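## Task

Carry the tote from the staging bench to the work bench so that it rests entirely on the bench top, with nothing hanging past the edge. The stand's post is already pinned at the correct height and has to finish pinned at that same height; dropping it quickly can count as a failure even while a robot holds it. Take the wooden block out of the tote and set it on the stand's top plate. One or both robots may be used. At the end, release everything and back the robots away; anything that stays put only because a robot holds it does not count. No robot may tip over or finish leaning.

## Robot and tools

ROBOTS. Two identical Hello Robot Stretch 4 units, r1 and r2. Each has an omni-wheel base, a lift sliding on a mast, a telescoping arm that reaches forward, a three-joint wrist (yaw, pitch, roll) and a two-finger gripper with bendy steel fingers. Each is about 1.6 m tall; the base rim lies within 0.23 m of the base origin. Cameras per robot: <r>_head_camera, <r>_head_left_camera, <r>_head_right_camera, <r>_wrist_camera.

FRAMES. Every robot reports in its own base frame: origin on the floor below the base centre, x ahead, y to the left, z up. hand_pose is the point between the open fingertips (URDF link pinch) in that frame; with all wrist joints at zero its axes line up with the base axes, but its printed value may be a little wrong. The odometry frame is the base frame as it was when the scene began. Because each robot uses its own frames, relative placement of the two robots can only be judged from images, lidar_m and wrist_depth_mm.

execute_actions. Argument actions is a list holding one action object or nothing (empty list = just report state and images). The action is keyed by robot name, r1 and/or r2. Under a name you may give:
- base: exactly one relative move from the base's current spot: translate_m (metres, forward positive, -2 to 2), strafe_m (metres, left positive, -2 to 2) or rotate_rad (radians, counter-clockwise seen from above positive, -3.2 to 3.2). Counted from where the base last reported itself.
- joints: absolute targets by name, not offsets: lift_m 0 to 1.2 (m); arm_m 0 to 0.55 (m extension); wrist_yaw_rad -1.134 to 4.276 (0 straight ahead, positive turns left, 3.14 tucked back, above 3.4 the arm may block it); wrist_pitch_rad -1.117 to 4.259 (0 level, 1.57 pointing down); wrist_roll_rad -1.117 to 4.259 (0 fingers level, positive turns clockwise viewed from behind); gripper_m -0.038 to 0.141 (fingertip gap in metres; negative squeezes tips together). Done tolerances: ±0.004 for lift, arm, gripper; ±0.02 yaw and roll; ±0.05 pitch. Targets past a range are clipped and reported.
- pace: "slow", "default", "fast" or "max" (base up to 0.1/0.3/0.4/0.6 m/s and 1/2/3/4 rad/s; slower when the lift starts above 0.2, down to 0.3 m/s and 1 rad/s at 1.2).
- contact_limits: {"arm_m": value} from 0 (stops at the faintest touch) to 0.75 (pushes hardest); default 0.5.
- or, alone, end_of_arm: "enable_torque" to revive wrist/gripper motors that shut off.
All motions in one action start at once; none lasts over 15 s. Unknown keys or other bad values reject the whole call. A robot or joint left out may still be driving toward an earlier target. Optional cameras: list of names, "all", null (all) or [] (none). Once a result reports a stop, the remaining calls in that reply are skipped.

Other tools: wait(seconds 0 to 10) lets time pass and returns state and images; zoom_image(camera, region [x0, y0, x1, y1] in pixels, at most 504x504) enlarges part of that camera's latest image; read_manual gives licence texts only; finished_scene(scene) closes scene 1 or 2 irreversibly and reveals the next task.

READING RESULTS. base_status and joint_status: "done", "off_target" (resting short, may still push), "contact_stop_at_<key>" (met something; lift, arm or wheels go slack, a slack lift may sag under load), "limit_stop_at_<name>" such as own_body or tilt (tilt means leaning over 6 degrees: lift, arm and wheels go slack until it recovers), "time_out", "torque_fault" (wrist motor went limp; send enable_torque). on_its_own covers what you did not command; "held at" there is a target, not a position. lidar_m: 12 distances in metres, 30-degree sectors, first straight ahead then counter-clockwise (4th left, 7th behind, 10th right); "-" is nothing seen or closer than 0.25 m; table tops are seen, thin legs and clear items may be missed. wrist_depth_mm: 7x7 grid of depths, 100 to 2000 mm, from the top left. base_odometry counts wheel turns, so slip appears as travel; if turned_by_wheels and turned_by_imu differ by more than about 0.1 rad, the base hit something or slipped. base_tilt in degrees (forward, right positive) carries a fixed bias up to about 1.5. motor_effort is percent of maximum with the peak in brackets; wheel efforts are positive for turning right. A held load moves wrist pitch effort away from 0. Neither gripper_m nor "done" proves a grip; look for a clear gripper effort change.

GRIPPING. Command a gap narrower than the object; tighter squeezes harder and pulls it toward the wrist. If fingertips snag on a surface, raise the lift. To unfold at scene start, send lift_m 0.4 with wrist_yaw_rad 0 together.

CAUTIONS. Robots pressing on each other fails the run; once bases touch, even millimetres more is a hard press. Carrying one load together is risky since the two bases drift apart by up to 3 cm per metre. Driving or turning with over 1 kg held and arm_m above 0.2 can tip a robot, worse at fast paces; strong pushes with a high gripper also can. A level gripper holding over about 2 kg faults the wrist. Avoid drops, slams and hard shoves; lower the post slowly.

Each tool is called as a command line: name --argument value for each argument, lists and objects as JSON in quotes; but a table of rows of numbers goes row by row, as --pt "numbers of a row", without its own name.

## Session

execute_actions --actions '[]'

Scene clock: 0.00 s.
r1.base_odometry: x=+0.000 y=+0.000 heading=+0.000 (m, m, rad; r1's odometry frame)
r1.turned_by_wheels: +0.000 (rad since the last result)
r1.turned_by_imu: +0.000 (rad since the last result)
r1.base_tilt: forward=-0.1 right=-1.2 (deg)
r1.lidar_m: 3.08 1.34 1.08 1.05 1.13 1.67 - 1.20 1.05 2.38 1.49 1.48
r1.base_status: not commanded
r1.joint_positions: lift_m=+0.170 arm_m=+0.000 wrist_yaw_rad=+3.227 wrist_pitch_rad=+0.000 wrist_roll_rad=-0.020 gripper_m=+0.057
r1.joint_status: not commanded
r1.motor_effort: lift_m=+19 arm_m=-1 wrist_yaw_rad=+1 wrist_pitch_rad=-4 wrist_roll_rad=+0 gripper_m=-2 wheel_0=-1 wheel_1=+0 wheel_2=+0 (%)
r1.hand_pose: x=-0.1238 y=+0.0625 z=+0.3481 quat_wxyz=(-0.043, +0.001, -0.010, +0.999) (m; r1's base frame)
r1.wrist_depth_mm: - - 136 - - - 1921 / - - 135 - - - 1708 / - - 134 - - - 1756 / - 120 135 - - - 1756 / 190 1983 - - - - 1708 / 202 1255 209 1464 210 1499 1576 / 202 831 904 156 866 946 1008
r2.base_odometry: x=+0.000 y=+0.000 heading=+0.000 (m, m, rad; r2's odometry frame)
r2.turned_by_wheels: +0.000 (rad since the last result)
r2.turned_by_imu: +0.000 (rad since the last result)
r2.base_tilt: forward=-0.1 right=-0.6 (deg)
r2.lidar_m: 1.13 1.17 4.68 1.74 1.18 1.09 1.11 1.45 3.20 1.45 1.37 2.39
r2.base_status: not commanded
r2.joint_positions: lift_m=+0.287 arm_m=+0.002 wrist_yaw_rad=+3.143 wrist_pitch_rad=+0.014 wrist_roll_rad=+0.018 gripper_m=+0.057
r2.joint_status: not commanded
r2.motor_effort: lift_m=+17 arm_m=+0 wrist_yaw_rad=-1 wrist_pitch_rad=-6 wrist_roll_rad=-3 gripper_m=+1 wheel_0=+0 wheel_1=+0 wheel_2=+1 (%)
r2.hand_pose: x=-0.1156 y=+0.0870 z=+0.4615 quat_wxyz=(-0.001, -0.007, +0.009, +1.000) (m; r2's base frame)
r2.wrist_depth_mm: - - 136 1308 1138 1025 946 / - 108 137 1255 1160 1042 960 / - 116 138 1281 1138 1078 976 / 141 140 1397 1308 1160 1060 960 / 216 1756 1537 1308 1160 1060 991 / 216 1366 1229 170 1138 1042 960 / 220 976 1078 - 1078 1008 960
pictures: r1_head_camera, r1_head_left_camera, r1_head_right_camera, r1_wrist_camera, r2_head_camera, r2_head_left_camera, r2_head_right_camera, r2_wrist_camera
Images, in order (width x height): r1_head_camera 420x560, r1_head_left_camera 420x672, r1_head_right_camera 420x672, r1_wrist_camera 616x392, r2_head_camera 420x560, r2_head_left_camera 420x672, r2_head_right_camera 420x672, r2_wrist_camera 616x392.

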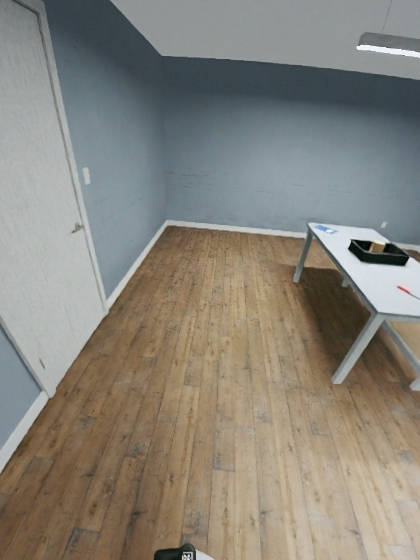

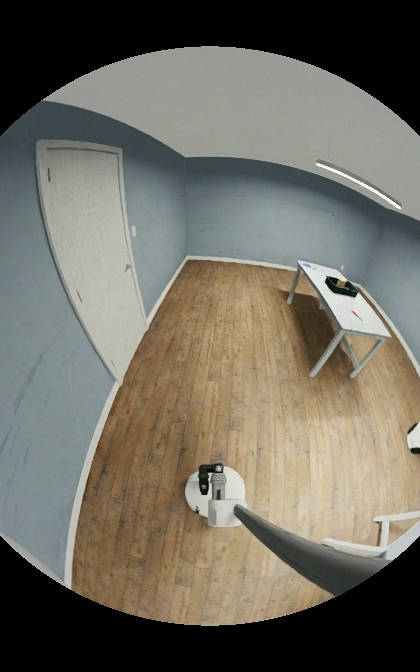

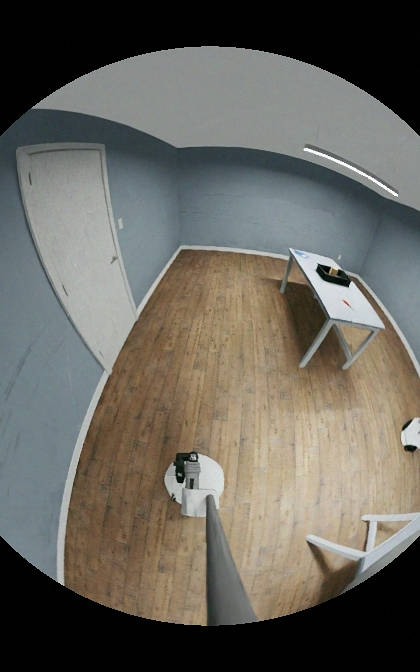

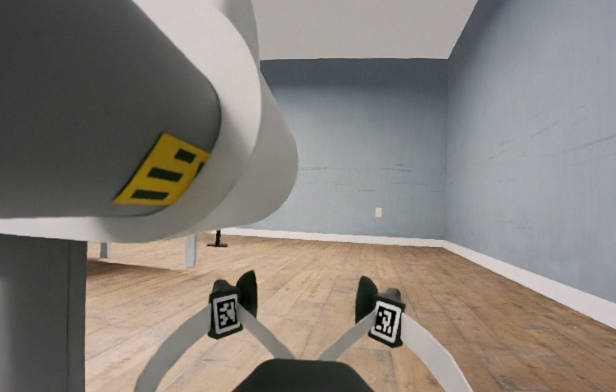

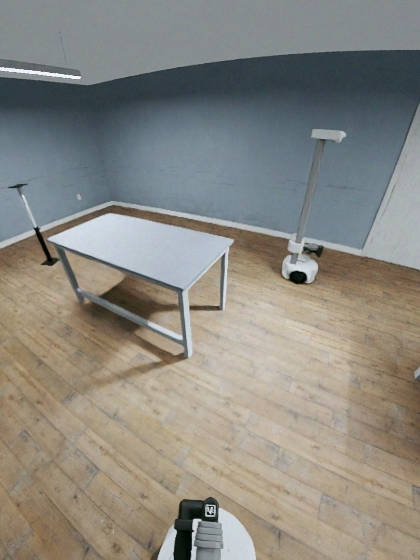

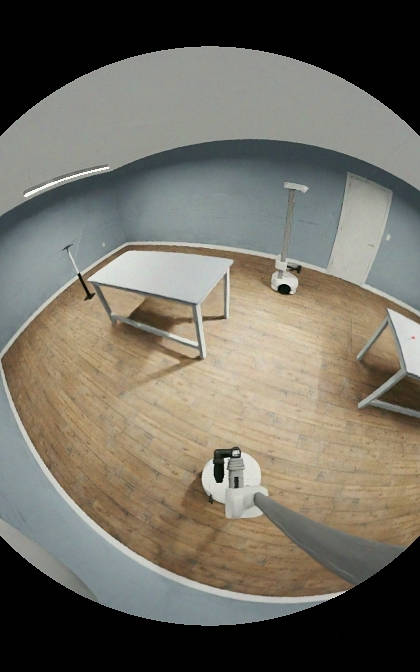

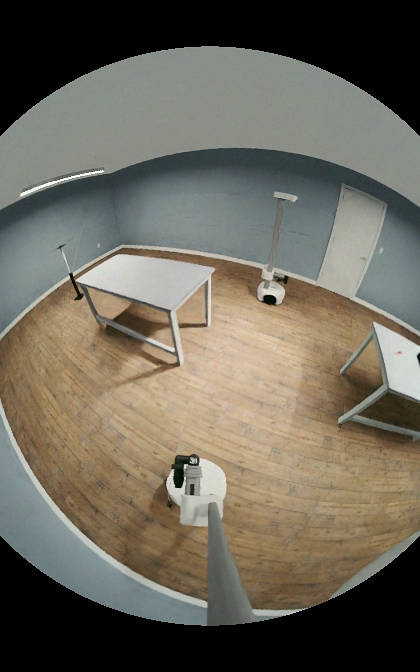

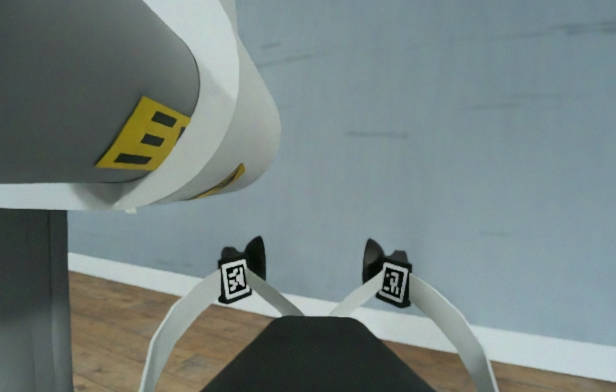

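zoom_image --camera "r1_head_camera" --region '[290, 200, 420, 320]'

zoom_image --camera "r2_head_camera" --region '[0, 160, 120, 290]'

Region (290, 200, 420, 320) of r1_head_camera's 420x560 image, scaled by 3.877, with more detail than that image has; it fills the top 465 rows of this view, and the rest is white.

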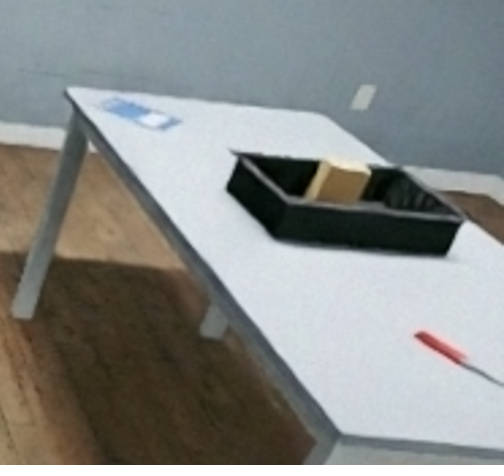

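Region (0, 160, 120, 290) of r2_head_camera's 420x560 image, scaled by 3.877, with more detail than that image has; it fills the left 465 columns of this view, and the rest is white.

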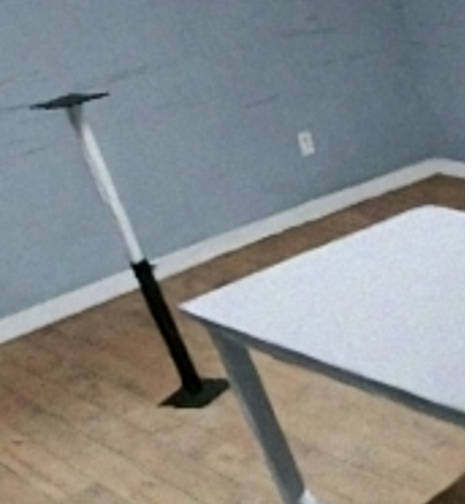

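execute_actions --actions '[{"r1": {"base": {"rotate_rad": -0.355}, "pace": "fast"}, "r2": {"base": {"rotate_rad": -0.157}, "joints": {"lift_m": 0.2}, "pace": "fast"}}]' --cameras '[]'

execute_actions --actions '[{"r1": {"base": {"translate_m": 2.0}, "joints": {"lift_m": 1.1, "wrist_yaw_rad": 0, "wrist_pitch_rad": 1.0, "gripper_m": 0.1}, "pace": "max"}, "r2": {"base": {"strafe_m": -1.84}, "joints": {"lift_m": 1.1, "wrist_yaw_rad": 0, "wrist_pitch_rad": 1.0, "gripper_m": 0.1}, "pace": "max"}}]' --cameras '[]'

execute_actions --actions '[{"r1": {"base": {"rotate_rad": -1.306}, "pace": "fast"}, "r2": {"base": {"rotate_rad": -0.275}, "pace": "fast"}}]' --cameras '["r1_head_camera", "r1_wrist_camera", "r2_head_camera", "r2_wrist_camera"]'

Scene clock: 2.73 s.
r1.base_odometry: x=+0.000 y=+0.000 heading=-0.355 (m, m, rad; r1's odometry frame)
r1.turned_by_wheels: -0.355 (rad since the last result)
r1.turned_by_imu: -0.351 (rad since the last result)
r1.base_tilt: forward=-0.1 right=-1.2 (deg)
r1.lidar_m: 1.87 2.13 1.23 1.06 1.05 1.24 2.19 1.92 1.07 1.13 2.38 1.45
r1.base_status: done
r1.joint_positions: lift_m=+0.170 arm_m=+0.000 wrist_yaw_rad=+3.227 wrist_pitch_rad=+0.000 wrist_roll_rad=-0.020 gripper_m=+0.057
r1.joint_status: not commanded
r1.motor_effort: lift_m=+19(20) arm_m=+0(1) wrist_yaw_rad=+0(1) wrist_pitch_rad=-4(3) wrist_roll_rad=+0(0) gripper_m=-4(3) wheel_0=+0(8) wheel_1=-1(7) wheel_2=-1(6) (%)
r1.hand_pose: x=-0.1238 y=+0.0625 z=+0.3481 quat_wxyz=(-0.043, +0.001, -0.010, +0.999) (m; r1's base frame)
r1.wrist_depth_mm: - - 137 - - 1537 1138 / - - 135 - - 1537 1138 / - - 135 - - 1537 1138 / - 120 135 - - 1464 1118 / 190 1863 - - - 1430 1098 / 203 1281 209 1430 212 1366 1078 / 201 842 891 156 878 931 991
r2.base_odometry: x=+0.000 y=+0.000 heading=-0.156 (m, m, rad; r2's odometry frame)
r2.turned_by_wheels: -0.156 (rad since the last result)
r2.turned_by_imu: -0.154 (rad since the last result)
r2.base_tilt: forward=-0.1 right=-0.6 (deg)
r2.lidar_m: 1.32 1.11 1.87 2.12 1.25 1.08 1.09 1.28 2.27 1.85 1.36 2.39
r2.base_status: done
r2.joint_positions: lift_m=+0.200 arm_m=+0.002 wrist_yaw_rad=+3.143 wrist_pitch_rad=+0.014 wrist_roll_rad=+0.018 gripper_m=+0.057
r2.joint_status: all done
r2.motor_effort: lift_m=+13(15) arm_m=+0(0) wrist_yaw_rad=+1(1) wrist_pitch_rad=-6(5) wrist_roll_rad=-3(2) gripper_m=-2(4) wheel_0=+4(8) wheel_1=+2(6) wheel_2=+3(10) (%)
r2.hand_pose: x=-0.1156 y=+0.0870 z=+0.3745 quat_wxyz=(-0.001, -0.007, +0.009, +1.000) (m; r2's base frame)
r2.wrist_depth_mm: - - 136 1229 1138 1060 1008 / - 108 137 1255 1138 1060 976 / - 116 139 1205 1182 1078 1008 / 141 140 1281 1255 1160 1078 1025 / 216 1464 1336 1255 1118 1118 1025 / 217 1205 1025 169 1042 1060 1008 / 220 809 891 - 917 866 854
pictures: none
No camera images: the call's "cameras" was empty. Leave "cameras" out to get every camera's image.

Scene clock: 7.63 s.
r1.base_odometry: x=+1.875 y=-0.695 heading=-0.355 (m, m, rad; r1's odometry frame)
r1.turned_by_wheels: +0.000 (rad since the last result)
r1.turned_by_imu: -0.007 (rad since the last result)
r1.base_tilt: forward=+0.0 right=-1.2 (deg)
r1.lidar_m: 2.23 2.23 1.85 1.57 1.57 1.82 3.23 0.88 0.46 0.39 0.39 0.44
r1.base_status: done
r1.joint_positions: lift_m=+1.100 arm_m=+0.000 wrist_yaw_rad=+0.000 wrist_pitch_rad=+1.001 wrist_roll_rad=-0.020 gripper_m=+0.100
r1.joint_status: all done
r1.motor_effort: lift_m=+22(26) arm_m=+0(1) wrist_yaw_rad=+1(6) wrist_pitch_rad=-1(3) wrist_roll_rad=+0(0) gripper_m=-1(4) wheel_0=-1(8) wheel_1=-1(11) wheel_2=+1(16) (%)
r1.hand_pose: x=+0.3267 y=-0.0874 z=+1.0350 quat_wxyz=(+0.877, -0.009, +0.480, +0.005) (m; r1's base frame)
r1.wrist_depth_mm: 1863 1921 - - - - - / 1863 1863 1921 1863 1983 - - / 1618 1708 1708 1708 699 676 691 / 1499 1499 1499 1537 842 597 603 / 1336 1366 1366 1397 1336 544 549 / 1205 1229 202 1255 211 496 492 / 1118 1118 1138 148 1138 452 462
r2.base_odometry: x=-0.286 y=-1.818 heading=-0.156 (m, m, rad; r2's odometry frame)
r2.turned_by_wheels: +0.000 (rad since the last result)
r2.turned_by_imu: -0.004 (rad since the last result)
r2.base_tilt: forward=-0.1 right=-0.6 (deg)
r2.lidar_m: 0.40 0.48 0.85 3.17 1.84 1.58 1.60 1.89 2.30 0.83 0.48 0.40
r2.base_status: done
r2.joint_positions: lift_m=+1.100 arm_m=+0.002 wrist_yaw_rad=+0.000 wrist_pitch_rad=+1.001 wrist_roll_rad=+0.018 gripper_m=+0.100
r2.joint_status: all done
r2.motor_effort: lift_m=+20(27) arm_m=+0(0) wrist_yaw_rad=+2(6) wrist_pitch_rad=-2(5) wrist_roll_rad=-3(3) gripper_m=+0(4) wheel_0=+0(14) wheel_1=+1(15) wheel_2=+0(3) (%)
r2.hand_pose: x=+0.3286 y=-0.0874 z=+1.0351 quat_wxyz=(+0.877, +0.008, +0.480, -0.004) (m; r2's base frame)
r2.wrist_depth_mm: 1921 778 788 778 741 732 798 / 707 699 699 683 640 691 707 / 634 634 627 609 627 621 634 / 591 580 574 574 559 564 580 / 1308 1138 525 530 517 525 525 / 1229 1229 1098 154 484 477 484 / 1160 1138 1160 - 1078 991 466
pictures: none
No camera images: the call's "cameras" was empty. Leave "cameras" out to get every camera's image.

Scene clock: 9.93 s.
r1.base_odometry: x=+1.875 y=-0.695 heading=-1.661 (m, m, rad; r1's odometry frame)
r1.turned_by_wheels: -1.306 (rad since the last result)
r1.turned_by_imu: -1.292 (rad since the last result)
r1.base_tilt: forward=-0.1 right=-1.2 (deg)
r1.lidar_m: 0.37 0.41 0.56 2.22 2.28 1.66 1.57 1.60 2.23 2.51 0.58 0.39
r1.base_status: done
r1.joint_positions: lift_m=+1.100 arm_m=+0.000 wrist_yaw_rad=+0.000 wrist_pitch_rad=+1.001 wrist_roll_rad=-0.020 gripper_m=+0.100
r1.joint_status: not commanded
r1.motor_effort: lift_m=+22(23) arm_m=-1(1) wrist_yaw_rad=+1(0) wrist_pitch_rad=-1(1) wrist_roll_rad=+0(1) gripper_m=-1(0) wheel_0=+1(7) wheel_1=+2(7) wheel_2=+1(9) (%)
r1.hand_pose: x=+0.3267 y=-0.0874 z=+1.0350 quat_wxyz=(+0.877, -0.009, +0.480, +0.005) (m; r1's base frame)
r1.wrist_depth_mm: 842 854 768 759 891 904 - / 741 741 640 715 759 768 798 / 661 661 634 668 668 683 691 / 591 585 574 585 597 603 609 / 530 530 535 539 544 539 544 / 976 1182 201 508 211 517 778 / 1118 1118 1138 148 1182 1138 1138
r2.base_odometry: x=-0.286 y=-1.817 heading=-0.430 (m, m, rad; r2's odometry frame)
r2.turned_by_wheels: -0.274 (rad since the last result)
r2.turned_by_imu: -0.270 (rad since the last result)
r2.base_tilt: forward=-0.1 right=-0.6 (deg)
r2.lidar_m: 0.38 0.41 0.58 2.46 2.27 1.65 1.57 1.65 2.26 2.29 0.59 0.41
r2.base_status: done
r2.joint_positions: lift_m=+1.100 arm_m=+0.002 wrist_yaw_rad=+0.000 wrist_pitch_rad=+1.001 wrist_roll_rad=+0.018 gripper_m=+0.100
r2.joint_status: not commanded
r2.motor_effort: lift_m=+20(20) arm_m=+0(0) wrist_yaw_rad=+1(1) wrist_pitch_rad=-3(3) wrist_roll_rad=-3(3) gripper_m=-2(1) wheel_0=+6(8) wheel_1=+4(4) wheel_2=+3(7) (%)
r2.hand_pose: x=+0.3286 y=-0.0874 z=+1.0351 quat_wxyz=(+0.877, +0.008, +0.480, -0.004) (m; r2's base frame)
r2.wrist_depth_mm: 788 778 750 683 788 788 788 / 707 707 683 668 707 699 699 / 627 634 585 585 634 627 634 / 574 574 574 574 580 574 574 / 530 525 512 525 517 525 525 / 1182 1182 1025 154 1025 1042 866 / 1160 1138 1160 - 1160 1160 1160
pictures: r1_head_camera, r1_wrist_camera, r2_head_camera, r2_wrist_camera
camera_calibration (this result's frames):
r1_wrist_camera: T_world_to_cam=[[0.0697058, -0.996482, 0.0465322, -0.158314], [-0.825823, -0.083809, -0.557667, 0.903126], [0.559604, 0.000445199, -0.82876, 0.901569], [0, 0, 0, 1]] pos_world=[0.252336, -0.0824688, 1.25819]
r2_wrist_camera: T_world_to_cam=[[-0.0225552, -0.999709, -0.00856715, -0.0717259], [-0.86499, 0.023811, -0.501224, 0.852503], [0.501283, -0.00389471, -0.865275, 0.960606], [0, 0, 0, 1]] pos_world=[0.254254, -0.0882627, 1.25787]
Images, in order (width x height): r1_head_camera 420x560, r1_wrist_camera 616x392, r2_head_camera 420x560, r2_wrist_camera 616x392.

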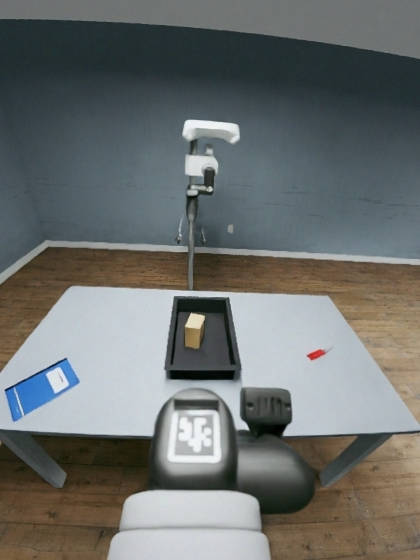

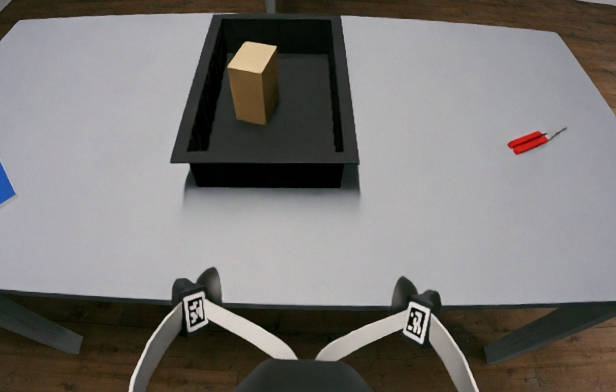

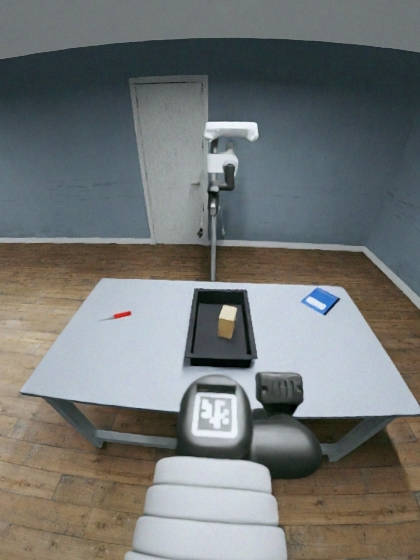

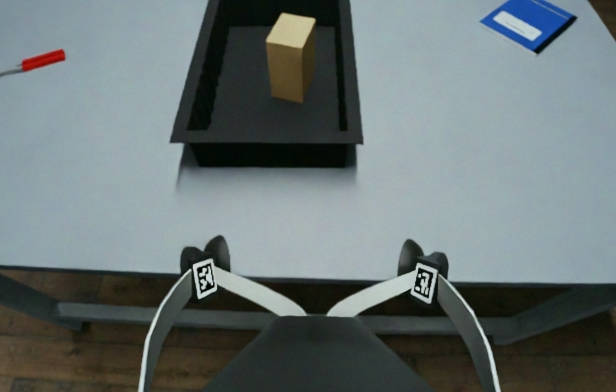

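execute_actions --actions '[{"r1": {"base": {"translate_m": 0.08}, "joints": {"lift_m": 0.95, "arm_m": 0.06, "wrist_pitch_rad": 0.8, "wrist_roll_rad": 1.571, "gripper_m": 0.09}, "pace": "fast"}, "r2": {"base": {"translate_m": 0.09}, "joints": {"lift_m": 0.95, "arm_m": 0.06, "wrist_pitch_rad": 0.8, "wrist_roll_rad": 1.571, "gripper_m": 0.09}, "pace": "fast"}}]' --cameras '["r1_head_camera", "r1_wrist_camera", "r2_head_camera", "r2_wrist_camera"]'

Scene clock: 12.93 s.
r1.base_odometry: x=+1.868 y=-0.775 heading=-1.661 (m, m, rad; r1's odometry frame)
r1.turned_by_wheels: +0.000 (rad since the last result)
r1.turned_by_imu: +0.001 (rad since the last result)
r1.base_tilt: forward=+0.0 right=-1.2 (deg)
r1.lidar_m: 0.30 0.34 0.46 2.24 2.30 1.73 1.66 1.69 2.36 2.49 0.48 0.33
r1.base_status: done
r1.joint_positions: lift_m=+0.950 arm_m=+0.059 wrist_yaw_rad=+0.000 wrist_pitch_rad=+0.802 wrist_roll_rad=+1.571 gripper_m=+0.090
r1.joint_status: all done
r1.motor_effort: lift_m=+15(21) arm_m=+6(8) wrist_yaw_rad=+1(2) wrist_pitch_rad=-2(6) wrist_roll_rad=+2(6) gripper_m=-2(3) wheel_0=+1(7) wheel_1=+1(10) wheel_2=+0(9) (%)
r1.hand_pose: x=+0.4305 y=-0.0874 z=+0.9212 quat_wxyz=(+0.651, +0.651, +0.276, -0.276) (m; r1's base frame)
r1.wrist_depth_mm: - - 609 455 366 303 904 / - - 597 449 364 301 878 / - - 585 445 359 300 878 / - - 535 413 359 297 854 / - 640 564 379 357 297 866 / 1025 621 199 373 212 293 854 / - - 488 148 345 281 831
r2.base_odometry: x=-0.205 y=-1.855 heading=-0.430 (m, m, rad; r2's odometry frame)
r2.turned_by_wheels: +0.000 (rad since the last result)
r2.turned_by_imu: +0.000 (rad since the last result)
r2.base_tilt: forward=+0.0 right=-0.6 (deg)
r2.lidar_m: 0.30 0.32 0.46 2.45 2.40 1.74 1.66 1.75 2.38 2.29 0.45 0.34
r2.base_status: done
r2.joint_positions: lift_m=+0.950 arm_m=+0.059 wrist_yaw_rad=+0.000 wrist_pitch_rad=+0.802 wrist_roll_rad=+1.571 gripper_m=+0.090
r2.joint_status: all done
r2.motor_effort: lift_m=+14(21) arm_m=+6(7) wrist_yaw_rad=+0(2) wrist_pitch_rad=-4(9) wrist_roll_rad=-1(3) gripper_m=+1(2) wheel_0=+5(9) wheel_1=+3(7) wheel_2=-4(12) (%)
r2.hand_pose: x=+0.4306 y=-0.0874 z=+0.9213 quat_wxyz=(+0.651, +0.651, +0.276, -0.276) (m; r2's base frame)
r2.wrist_depth_mm: - - 603 459 368 304 272 / - - 603 455 368 307 271 / - - 597 459 368 307 273 / - - 512 368 368 307 274 / - 691 436 370 357 307 272 / - - 554 163 351 293 278 / - - 521 - 347 297 278
pictures: r1_head_camera, r1_wrist_camera, r2_head_camera, r2_wrist_camera
camera_calibration (this result's frames):
r1_wrist_camera: T_world_to_cam=[[-0.718228, -0.0645396, -0.692808, 0.941522], [-0.0295913, 0.997621, -0.062258, 0.220703], [0.695178, -0.0242144, -0.71843, 0.587015], [0, 0, 0, 1]] pos_world=[0.274679, -0.145198, 1.08776]
r2_wrist_camera: T_world_to_cam=[[-0.721845, 0.00560195, -0.692032, 0.948266], [-0.0267048, 0.998997, 0.0359421, 0.113065], [0.691539, 0.0444252, -0.720971, 0.600369], [0, 0, 0, 1]] pos_world=[0.272342, -0.144935, 1.08502]
Images, in order (width x height): r1_head_camera 420x560, r1_wrist_camera 616x392, r2_head_camera 420x560, r2_wrist_camera 616x392.

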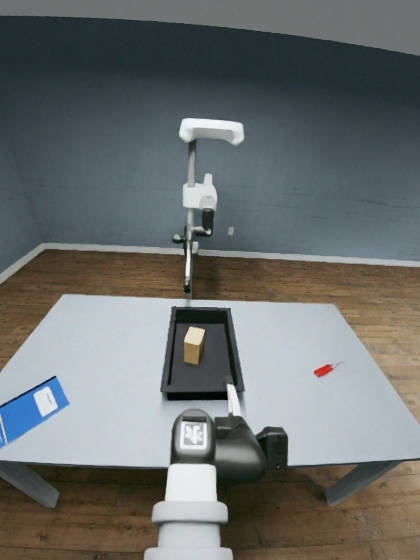

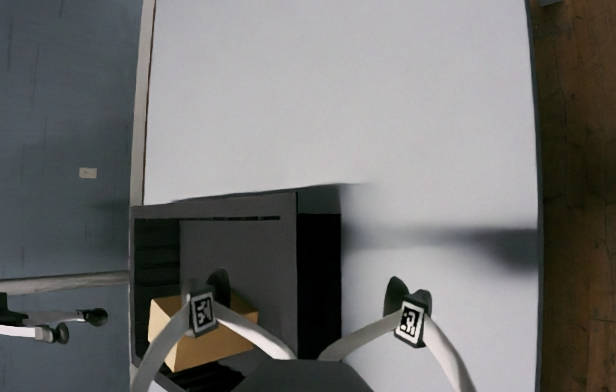

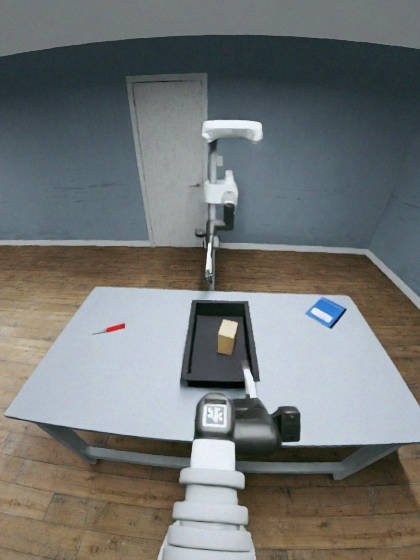

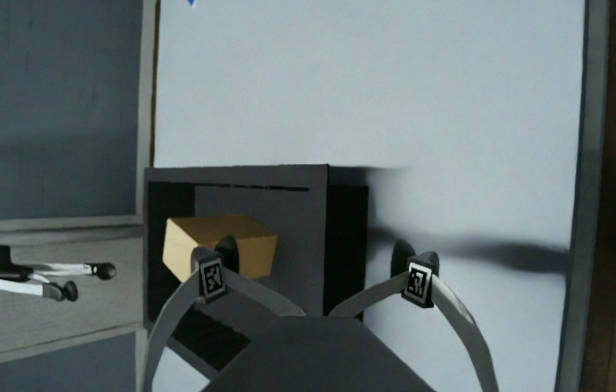

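execute_actions --actions '[{"r1": {"base": {"strafe_m": 0.07}, "joints": {"lift_m": 0.895, "arm_m": 0.135, "gripper_m": 0.08}}, "r2": {"base": {"strafe_m": 0.065}, "joints": {"lift_m": 0.895, "arm_m": 0.112, "gripper_m": 0.08}}}]' --cameras '["r1_head_camera", "r1_wrist_camera", "r2_head_camera", "r2_wrist_camera"]'

Scene clock: 15.80 s.
r1.base_odometry: x=+1.938 y=-0.781 heading=-1.661 (m, m, rad; r1's odometry frame)
r1.turned_by_wheels: +0.000 (rad since the last result)
r1.turned_by_imu: +0.001 (rad since the last result)
r1.base_tilt: forward=-0.1 right=-1.2 (deg)
r1.lidar_m: 0.30 0.34 0.44 2.14 2.26 1.73 1.65 1.68 2.37 2.57 0.46 0.33
r1.base_status: done
r1.joint_positions: lift_m=+0.895 arm_m=+0.134 wrist_yaw_rad=+0.000 wrist_pitch_rad=+0.802 wrist_roll_rad=+1.571 gripper_m=+0.080
r1.joint_status: all done
r1.motor_effort: lift_m=+15(14) arm_m=+6(8) wrist_yaw_rad=+1(0) wrist_pitch_rad=-2(2) wrist_roll_rad=+1(2) gripper_m=-2(0) wheel_0=+1(8) wheel_1=-1(10) wheel_2=+0(0) (%)
r1.hand_pose: x=+0.5055 y=-0.0874 z=+0.8663 quat_wxyz=(+0.651, +0.651, +0.276, -0.276) (m; r1's base frame)
r1.wrist_depth_mm: - - 508 375 301 250 - / - - 496 351 298 249 220 / - - 357 281 296 249 220 / - 559 469 277 296 247 219 / 960 539 424 286 293 245 216 / - 496 198 281 211 244 216 / - 477 394 148 281 232 -
r2.base_odometry: x=-0.178 y=-1.796 heading=-0.430 (m, m, rad; r2's odometry frame)
r2.turned_by_wheels: +0.000 (rad since the last result)
r2.turned_by_imu: +0.000 (rad since the last result)
r2.base_tilt: forward=-0.1 right=-0.6 (deg)
r2.lidar_m: 0.31 0.33 0.45 2.37 2.40 1.75 1.67 1.74 2.37 2.36 0.46 0.34
r2.base_status: done
r2.joint_positions: lift_m=+0.895 arm_m=+0.111 wrist_yaw_rad=+0.000 wrist_pitch_rad=+0.801 wrist_roll_rad=+1.571 gripper_m=+0.080
r2.joint_status: all done
r2.motor_effort: lift_m=+13(11) arm_m=+6(7) wrist_yaw_rad=-1(0) wrist_pitch_rad=-4(3) wrist_roll_rad=-1(1) gripper_m=-1(3) wheel_0=-2(13) wheel_1=+2(9) wheel_2=+0(1) (%)
r2.hand_pose: x=+0.4826 y=-0.0874 z=+0.8663 quat_wxyz=(+0.651, +0.651, +0.276, -0.276) (m; r2's base frame)
r2.wrist_depth_mm: - - 500 377 306 253 224 / - - 480 274 303 254 225 / - 574 455 329 296 254 226 / 917 525 384 282 297 254 227 / - 544 370 286 290 255 228 / - 585 421 164 281 243 227 / - - 389 - 289 242 226
pictures: r1_head_camera, r1_wrist_camera, r2_head_camera, r2_wrist_camera
camera_calibration (this result's frames):
r1_wrist_camera: T_world_to_cam=[[-0.718142, -0.0644935, -0.692902, 0.957326], [-0.0295349, 0.997624, -0.0622455, 0.219468], [0.69527, -0.0242363, -0.71834, 0.49533], [0, 0, 0, 1]] pos_world=[0.34959, -0.1452, 1.03281]
r2_wrist_camera: T_world_to_cam=[[-0.721787, 0.00562871, -0.692092, 0.947775], [-0.0266821, 0.998997, 0.0359517, 0.116411], [0.691601, 0.044416, -0.720913, 0.524741], [0, 0, 0, 1]] pos_world=[0.324287, -0.144936, 1.03006]
Images, in order (width x height): r1_head_camera 420x560, r1_wrist_camera 616x392, r2_head_camera 420x560, r2_wrist_camera 616x392.

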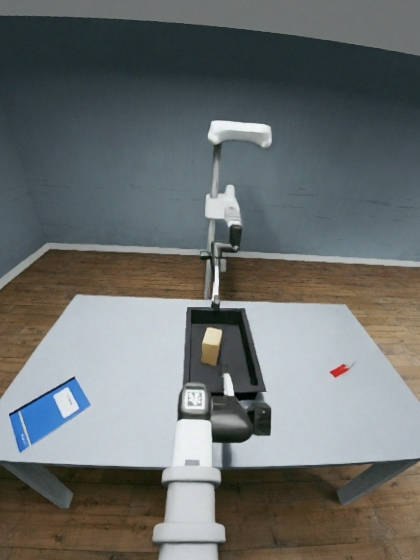

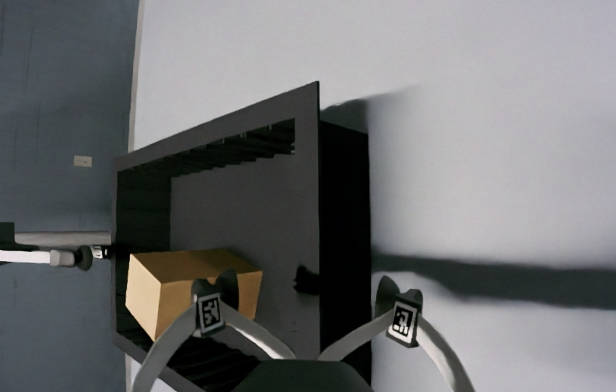

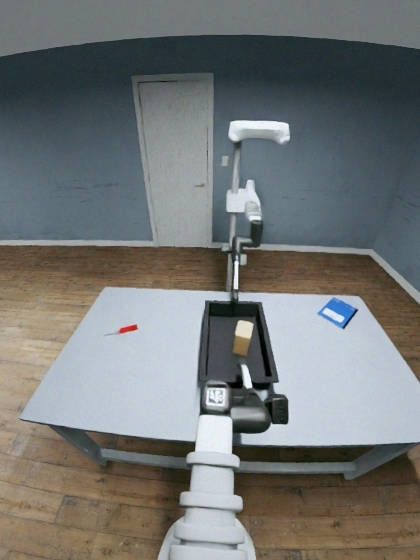

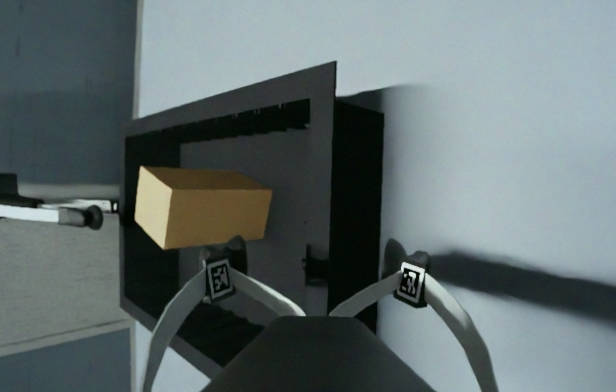

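execute_actions --actions '[{"r1": {"joints": {"lift_m": 0.878, "arm_m": 0.152, "gripper_m": 0.055}}, "r2": {"joints": {"lift_m": 0.878, "arm_m": 0.129, "gripper_m": 0.055}}}]' --cameras '["r1_wrist_camera", "r2_wrist_camera", "r1_head_right_camera", "r2_head_right_camera"]'

Scene clock: 17.03 s.
r1.base_odometry: x=+1.938 y=-0.781 heading=-1.661 (m, m, rad; r1's odometry frame)
r1.turned_by_wheels: +0.000 (rad since the last result)
r1.turned_by_imu: +0.000 (rad since the last result)
r1.base_tilt: forward=-0.1 right=-1.2 (deg)
r1.lidar_m: 0.30 0.31 0.46 2.15 2.24 1.76 1.64 1.69 2.36 2.56 0.46 0.31
r1.base_status: not commanded
r1.joint_positions: lift_m=+0.878 arm_m=+0.151 wrist_yaw_rad=+0.000 wrist_pitch_rad=+0.802 wrist_roll_rad=+1.571 gripper_m=+0.055
r1.joint_status: all done
r1.motor_effort: lift_m=+15(15) arm_m=+6(6) wrist_yaw_rad=+0(1) wrist_pitch_rad=-2(2) wrist_roll_rad=+1(1) gripper_m=-3(0) wheel_0=+2(2) wheel_1=-1(1) wheel_2=+0(0) (%)
r1.hand_pose: x=+0.5224 y=-0.0874 z=+0.8493 quat_wxyz=(+0.651, +0.651, +0.276, -0.276) (m; r1's base frame)
r1.wrist_depth_mm: - - 466 351 281 233 - / - - 459 315 279 234 209 / - 591 322 255 276 230 205 / - 535 445 251 272 232 205 / 891 492 402 247 267 229 203 / - 322 193 247 211 226 204 / - 433 387 156 262 219 -
r2.base_odometry: x=-0.178 y=-1.796 heading=-0.430 (m, m, rad; r2's odometry frame)
r2.turned_by_wheels: +0.000 (rad since the last result)
r2.turned_by_imu: +0.000 (rad since the last result)
r2.base_tilt: forward=-0.1 right=-0.6 (deg)
r2.lidar_m: 0.30 0.33 0.43 2.38 2.42 1.75 1.66 1.73 2.37 2.35 0.46 0.34
r2.base_status: not commanded
r2.joint_positions: lift_m=+0.878 arm_m=+0.128 wrist_yaw_rad=+0.000 wrist_pitch_rad=+0.801 wrist_roll_rad=+1.571 gripper_m=+0.055
r2.joint_status: all done
r2.motor_effort: lift_m=+13(15) arm_m=+6(7) wrist_yaw_rad=+0(0) wrist_pitch_rad=-4(4) wrist_roll_rad=-2(1) gripper_m=-2(1) wheel_0=-2(2) wheel_1=+2(2) wheel_2=+0(0) (%)
r2.hand_pose: x=+0.4996 y=-0.0874 z=+0.8494 quat_wxyz=(+0.651, +0.651, +0.276, -0.276) (m; r2's base frame)
r2.wrist_depth_mm: - - 473 353 283 236 210 / - - 407 242 283 237 211 / - 525 424 307 271 238 211 / 891 355 368 254 274 238 211 / - 512 362 255 266 238 211 / - 521 410 171 264 232 212 / - 715 355 - 270 227 211
pictures: r1_head_right_camera, r1_wrist_camera, r2_head_right_camera, r2_wrist_camera
camera_calibration (this result's frames):
r1_wrist_camera: T_world_to_cam=[[-0.718143, -0.0644622, -0.692904, 0.95776], [-0.0294913, 0.997625, -0.0622455, 0.218898], [0.695271, -0.0242665, -0.718338, 0.471309], [0, 0, 0, 1]] pos_world=[0.366577, -0.145202, 1.01582]
r2_wrist_camera: T_world_to_cam=[[-0.721791, 0.00564047, -0.692088, 0.948284], [-0.0266658, 0.998998, 0.035952, 0.11747], [0.691597, 0.0444049, -0.720917, 0.500741], [0, 0, 0, 1]] pos_world=[0.341284, -0.144937, 1.01307]
Images, in order (width x height): r1_head_right_camera 420x672, r1_wrist_camera 616x392, r2_head_right_camera 420x672, r2_wrist_camera 616x392.

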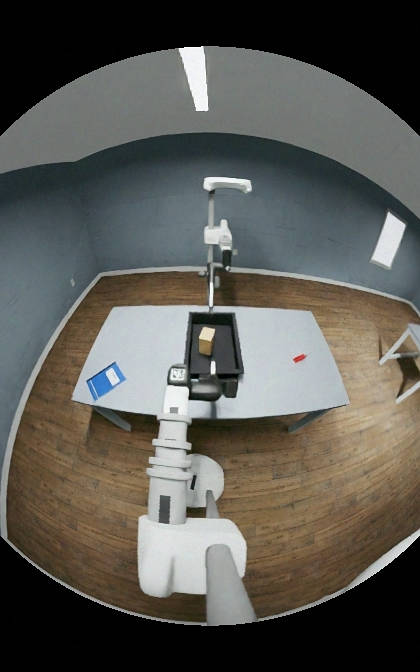

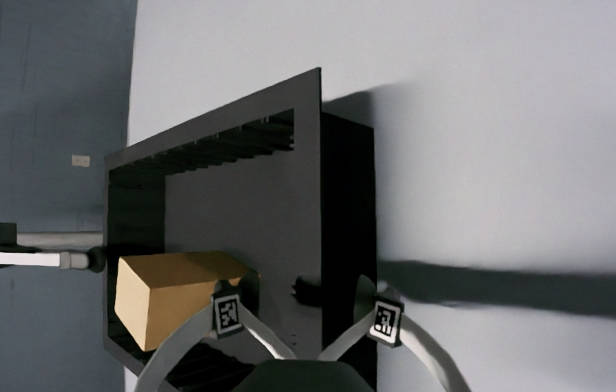

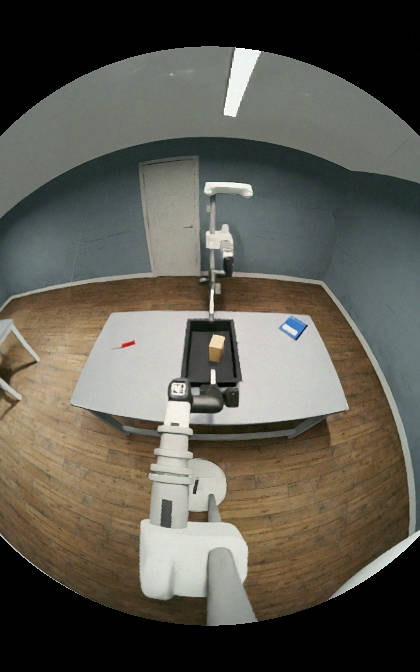

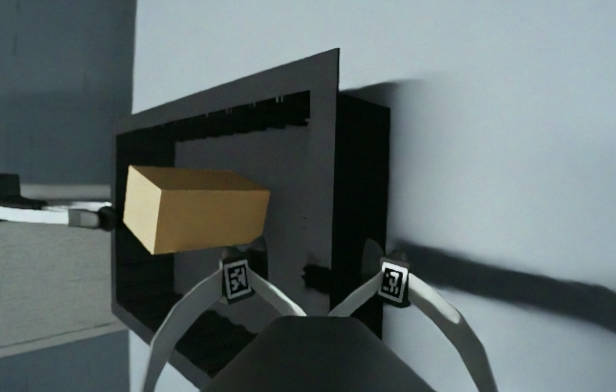

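execute_actions --actions '[{"r1": {"joints": {"gripper_m": -0.015}}, "r2": {"joints": {"gripper_m": -0.015}}}]' --cameras '["r1_wrist_camera", "r2_wrist_camera"]'

Scene clock: 18.53 s.
r1.base_odometry: x=+1.938 y=-0.781 heading=-1.661 (m, m, rad; r1's odometry frame)
r1.turned_by_wheels: +0.000 (rad since the last result)
r1.turned_by_imu: +0.001 (rad since the last result)
r1.base_tilt: forward=-0.1 right=-1.2 (deg)
r1.lidar_m: 0.30 0.33 0.45 2.15 2.25 1.72 1.66 1.69 2.36 2.57 0.45 0.32
r1.base_status: not commanded
r1.joint_positions: lift_m=+0.878 arm_m=+0.151 wrist_yaw_rad=+0.002 wrist_pitch_rad=+0.799 wrist_roll_rad=+1.571 gripper_m=-0.014
r1.joint_status: all done
r1.motor_effort: lift_m=+16(16) arm_m=+5(6) wrist_yaw_rad=-6(5) wrist_pitch_rad=+5(3) wrist_roll_rad=+2(1) gripper_m=-20(19) wheel_0=+1(1) wheel_1=-1(1) wheel_2=+0(0) (%)
r1.hand_pose: x=+0.5234 y=-0.0870 z=+0.8497 quat_wxyz=(+0.652, +0.651, +0.276, -0.274) (m; r1's base frame)
r1.wrist_depth_mm: - - 473 351 283 233 - / - - 459 315 281 234 209 / - 597 325 252 271 232 205 / - 521 439 246 270 231 204 / - 492 392 243 267 229 203 / - 310 186 206 252 227 203 / - 368 368 165 254 216 -
r2.base_odometry: x=-0.178 y=-1.796 heading=-0.430 (m, m, rad; r2's odometry frame)
r2.turned_by_wheels: +0.000 (rad since the last result)
r2.turned_by_imu: +0.000 (rad since the last result)
r2.base_tilt: forward=-0.1 right=-0.6 (deg)
r2.lidar_m: 0.31 0.33 0.46 2.39 2.39 1.75 1.66 1.76 2.40 2.35 0.46 0.32
r2.base_status: not commanded
r2.joint_positions: lift_m=+0.878 arm_m=+0.128 wrist_yaw_rad=+0.002 wrist_pitch_rad=+0.799 wrist_roll_rad=+1.571 gripper_m=-0.015
r2.joint_status: all done
r2.motor_effort: lift_m=+14(14) arm_m=+4(6) wrist_yaw_rad=-4(3) wrist_pitch_rad=+3(9) wrist_roll_rad=-2(2) gripper_m=-17(12) wheel_0=-3(2) wheel_1=+2(2) wheel_2=+0(0) (%)
r2.hand_pose: x=+0.5004 y=-0.0871 z=+0.8497 quat_wxyz=(+0.652, +0.651, +0.276, -0.275) (m; r2's base frame)
r2.wrist_depth_mm: - - 469 353 283 236 210 / - - 310 237 279 237 211 / - 500 424 248 271 236 211 / 707 345 364 252 274 237 213 / - 517 399 214 270 238 212 / - 521 189 202 190 227 212 / - - 359 - 271 226 211
pictures: r1_wrist_camera, r2_wrist_camera
camera_calibration (this result's frames):
r1_wrist_camera: T_world_to_cam=[[-0.716421, -0.0660533, -0.694535, 0.959055], [-0.0315647, 0.997557, -0.0623128, 0.219639], [0.696954, -0.0227194, -0.716756, 0.468836], [0, 0, 0, 1]] pos_world=[0.367263, -0.145102, 1.01582]
r2_wrist_camera: T_world_to_cam=[[-0.720186, 0.00471758, -0.693765, 0.94974], [-0.028161, 0.998954, 0.0360263, 0.117849], [0.693209, 0.0454828, -0.7193, 0.498303], [0, 0, 0, 1]] pos_world=[0.34188, -0.14487, 1.01308]
Images, in order (width x height): r1_wrist_camera 616x392, r2_wrist_camera 616x392.

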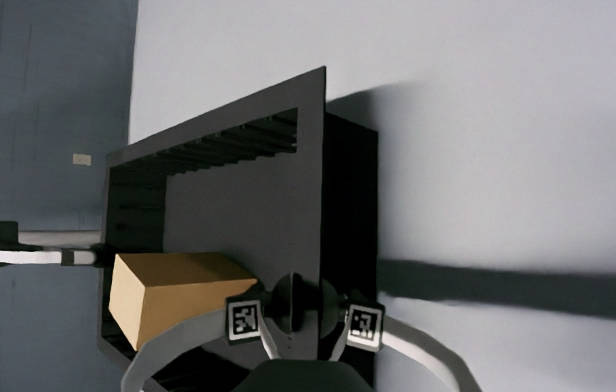

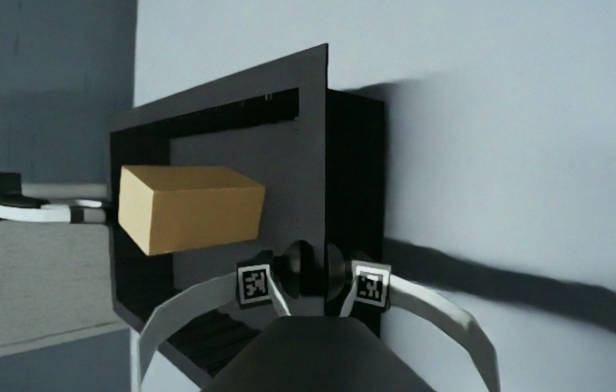

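Both are gripping. Lift a bit and check load.

execute_actions --actions '[{"r1": {"joints": {"lift_m": 0.93}, "pace": "slow"}, "r2": {"joints": {"lift_m": 0.93}, "pace": "slow"}}]' --cameras '["r1_wrist_camera", "r2_wrist_camera", "r1_head_camera"]'

Scene clock: 19.90 s.
r1.base_odometry: x=+1.938 y=-0.781 heading=-1.661 (m, m, rad; r1's odometry frame)
r1.turned_by_wheels: +0.000 (rad since the last result)
r1.turned_by_imu: +0.000 (rad since the last result)
r1.base_tilt: forward=-0.1 right=-1.2 (deg)
r1.lidar_m: 0.30 0.32 0.44 2.15 2.25 1.73 1.65 1.68 2.36 2.56 0.45 0.33
r1.base_status: not commanded
r1.joint_positions: lift_m=+0.929 arm_m=+0.151 wrist_yaw_rad=+0.002 wrist_pitch_rad=+0.799 wrist_roll_rad=+1.571 gripper_m=-0.014
r1.joint_status: all done
r1.motor_effort: lift_m=+25(28) arm_m=+5(5) wrist_yaw_rad=-6(6) wrist_pitch_rad=+4(5) wrist_roll_rad=+1(2) gripper_m=-20(18) wheel_0=+2(1) wheel_1=-1(2) wheel_2=+0(0) (%)
r1.hand_pose: x=+0.5234 y=-0.0870 z=+0.9009 quat_wxyz=(+0.652, +0.651, +0.276, -0.274) (m; r1's base frame)
r1.wrist_depth_mm: - - 564 427 342 282 248 / - - 559 379 340 282 249 / - 707 325 254 325 279 249 / - 525 439 246 315 278 247 / - 492 394 243 315 276 245 / - 307 186 206 303 274 243 / - 366 368 165 265 260 241
r2.base_odometry: x=-0.178 y=-1.796 heading=-0.430 (m, m, rad; r2's odometry frame)
r2.turned_by_wheels: +0.000 (rad since the last result)
r2.turned_by_imu: +0.000 (rad since the last result)
r2.base_tilt: forward=+0.0 right=-0.6 (deg)
r2.lidar_m: 0.31 0.32 0.46 2.40 2.39 1.75 1.67 1.75 2.39 2.36 0.46 0.33
r2.base_status: not commanded
r2.joint_positions: lift_m=+0.930 arm_m=+0.128 wrist_yaw_rad=+0.002 wrist_pitch_rad=+0.799 wrist_roll_rad=+1.571 gripper_m=-0.015
r2.joint_status: all done
r2.motor_effort: lift_m=+24(23) arm_m=+4(4) wrist_yaw_rad=-6(5) wrist_pitch_rad=+3(2) wrist_roll_rad=-2(2) gripper_m=-16(13) wheel_0=-2(2) wheel_1=+2(2) wheel_2=+0(0) (%)
r2.hand_pose: x=+0.5005 y=-0.0871 z=+0.9010 quat_wxyz=(+0.652, +0.651, +0.276, -0.275) (m; r2's base frame)
r2.wrist_depth_mm: - - 564 427 342 285 252 / - - 310 238 336 285 250 / - 496 427 249 317 287 252 / 691 343 364 253 324 289 252 / - 517 402 215 327 286 253 / - 521 188 203 190 272 252 / - - 362 - 329 273 254
pictures: r1_head_camera, r1_wrist_camera, r2_wrist_camera
camera_calibration (this result's frames):
r1_wrist_camera: T_world_to_cam=[[-0.716409, -0.0661016, -0.694542, 0.994645], [-0.0316315, 0.997555, -0.0623129, 0.222853], [0.696963, -0.0226722, -0.716749, 0.505534], [0, 0, 0, 1]] pos_world=[0.367284, -0.145099, 1.06705]
r2_wrist_camera: T_world_to_cam=[[-0.720174, 0.00466746, -0.693777, 0.985282], [-0.0282311, 0.998952, 0.0360258, 0.116026], [0.693219, 0.0455309, -0.719288, 0.535109], [0, 0, 0, 1]] pos_world=[0.341903, -0.144867, 1.06428]
Images, in order (width x height): r1_head_camera 420x560, r1_wrist_camera 616x392, r2_wrist_camera 616x392.

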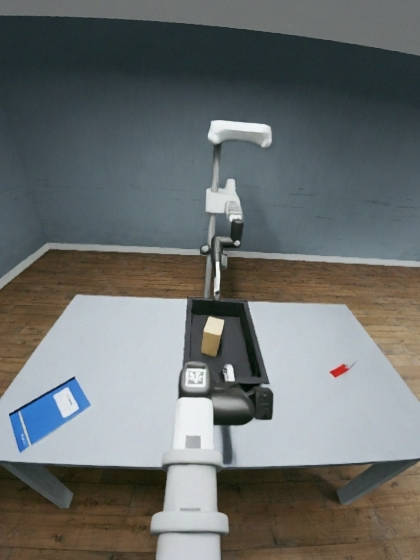

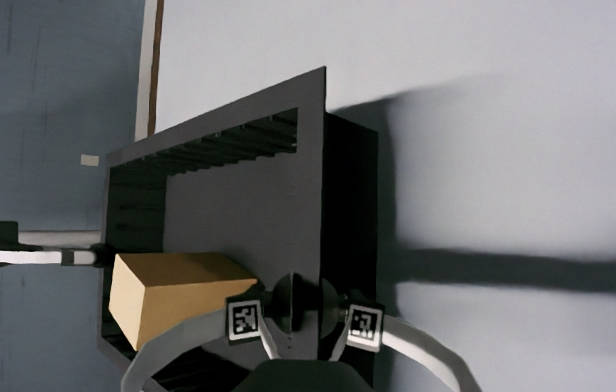

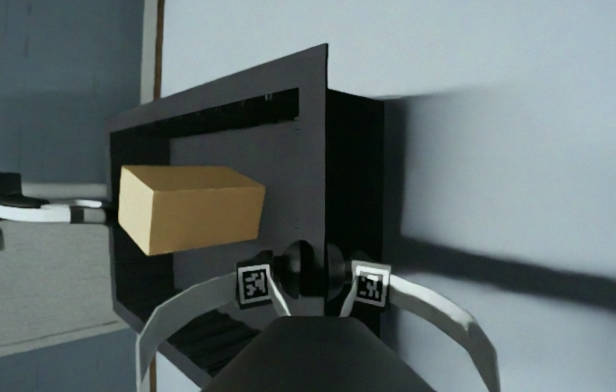

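execute_actions --actions '[{"r1": {"base": {"strafe_m": -0.6}, "joints": {"lift_m": 0.97}}, "r2": {"base": {"strafe_m": 0.6}, "joints": {"lift_m": 0.97}}}]' --cameras '["r1_wrist_camera", "r2_wrist_camera", "r1_head_camera"]'

Scene clock: 23.37 s.
r1.base_odometry: x=+1.340 y=-0.727 heading=-1.661 (m, m, rad; r1's odometry frame)
r1.turned_by_wheels: +0.000 (rad since the last result)
r1.turned_by_imu: +0.002 (rad since the last result)
r1.base_tilt: forward=+0.0 right=-1.2 (deg)
r1.lidar_m: 0.32 0.33 0.45 1.23 2.38 1.73 1.64 1.71 2.36 1.97 2.01 0.33
r1.base_status: done
r1.joint_positions: lift_m=+0.970 arm_m=+0.151 wrist_yaw_rad=+0.003 wrist_pitch_rad=+0.799 wrist_roll_rad=+1.571 gripper_m=-0.014
r1.joint_status: all done
r1.motor_effort: lift_m=+25(24) arm_m=+4(5) wrist_yaw_rad=-7(7) wrist_pitch_rad=+5(4) wrist_roll_rad=+2(2) gripper_m=-20(20) wheel_0=+1(8) wheel_1=-2(10) wheel_2=+1(1) (%)
r1.hand_pose: x=+0.5235 y=-0.0869 z=+0.9410 quat_wxyz=(+0.652, +0.651, +0.276, -0.274) (m; r1's base frame)
r1.wrist_depth_mm: - - - 1618 1255 1060 931 / - - - 1397 1255 991 289 / - - 325 253 368 320 281 / - 521 436 245 357 317 281 / 991 488 394 242 353 314 278 / - 309 185 206 343 309 276 / - 364 366 165 265 296 273
r2.base_odometry: x=+0.073 y=-1.251 heading=-0.430 (m, m, rad; r2's odometry frame)
r2.turned_by_wheels: +0.000 (rad since the last result)
r2.turned_by_imu: +0.001 (rad since the last result)
r2.base_tilt: forward=+0.0 right=-0.6 (deg)
r2.lidar_m: 0.30 0.35 1.83 1.79 2.41 1.74 1.67 1.74 2.42 1.24 0.45 0.32
r2.base_status: done
r2.joint_positions: lift_m=+0.970 arm_m=+0.128 wrist_yaw_rad=+0.002 wrist_pitch_rad=+0.799 wrist_roll_rad=+1.571 gripper_m=-0.015
r2.joint_status: all done
r2.motor_effort: lift_m=+23(24) arm_m=+4(4) wrist_yaw_rad=-5(4) wrist_pitch_rad=+4(4) wrist_roll_rad=-2(3) gripper_m=-14(16) wheel_0=-3(15) wheel_1=+1(10) wheel_2=+0(0) (%)
r2.hand_pose: x=+0.5005 y=-0.0871 z=+0.9410 quat_wxyz=(+0.652, +0.651, +0.276, -0.274) (m; r2's base frame)
r2.wrist_depth_mm: - - 640 484 387 322 283 / - - 298 237 377 324 283 / - 504 427 247 359 325 285 / 707 343 364 254 370 325 286 / - 530 404 215 373 327 286 / - 512 188 202 189 310 283 / - - 359 - 370 309 285
pictures: r1_head_camera, r1_wrist_camera, r2_wrist_camera
camera_calibration (this result's frames):
r1_wrist_camera: T_world_to_cam=[[-0.716322, -0.0662762, -0.694615, 1.02257], [-0.0318685, 0.997548, -0.0623159, 0.225432], [0.697042, -0.0225019, -0.716677, 0.534155], [0, 0, 0, 1]] pos_world=[0.367343, -0.145088, 1.10716]
r2_wrist_camera: T_world_to_cam=[[-0.720102, 0.00456706, -0.693853, 1.01316], [-0.0284067, 0.998946, 0.0360566, 0.1146], [0.693287, 0.0456745, -0.719213, 0.563813], [0, 0, 0, 1]] pos_world=[0.341948, -0.144859, 1.10435]
Images, in order (width x height): r1_head_camera 420x560, r1_wrist_camera 616x392, r2_wrist_camera 616x392.

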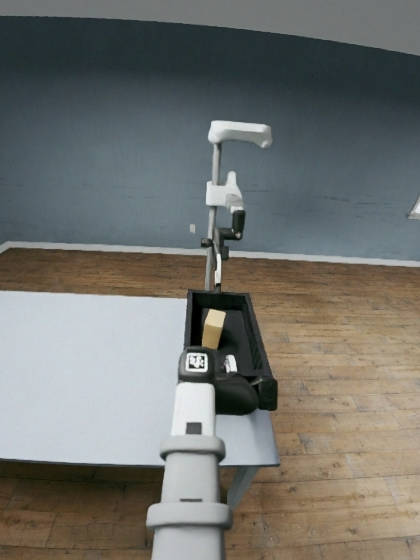

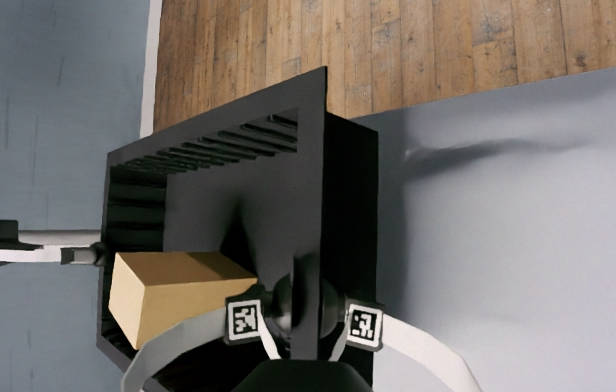

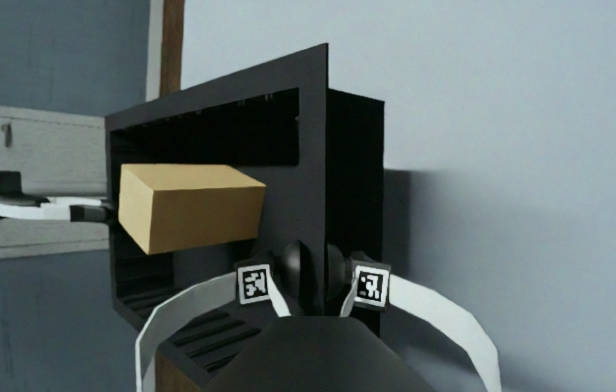

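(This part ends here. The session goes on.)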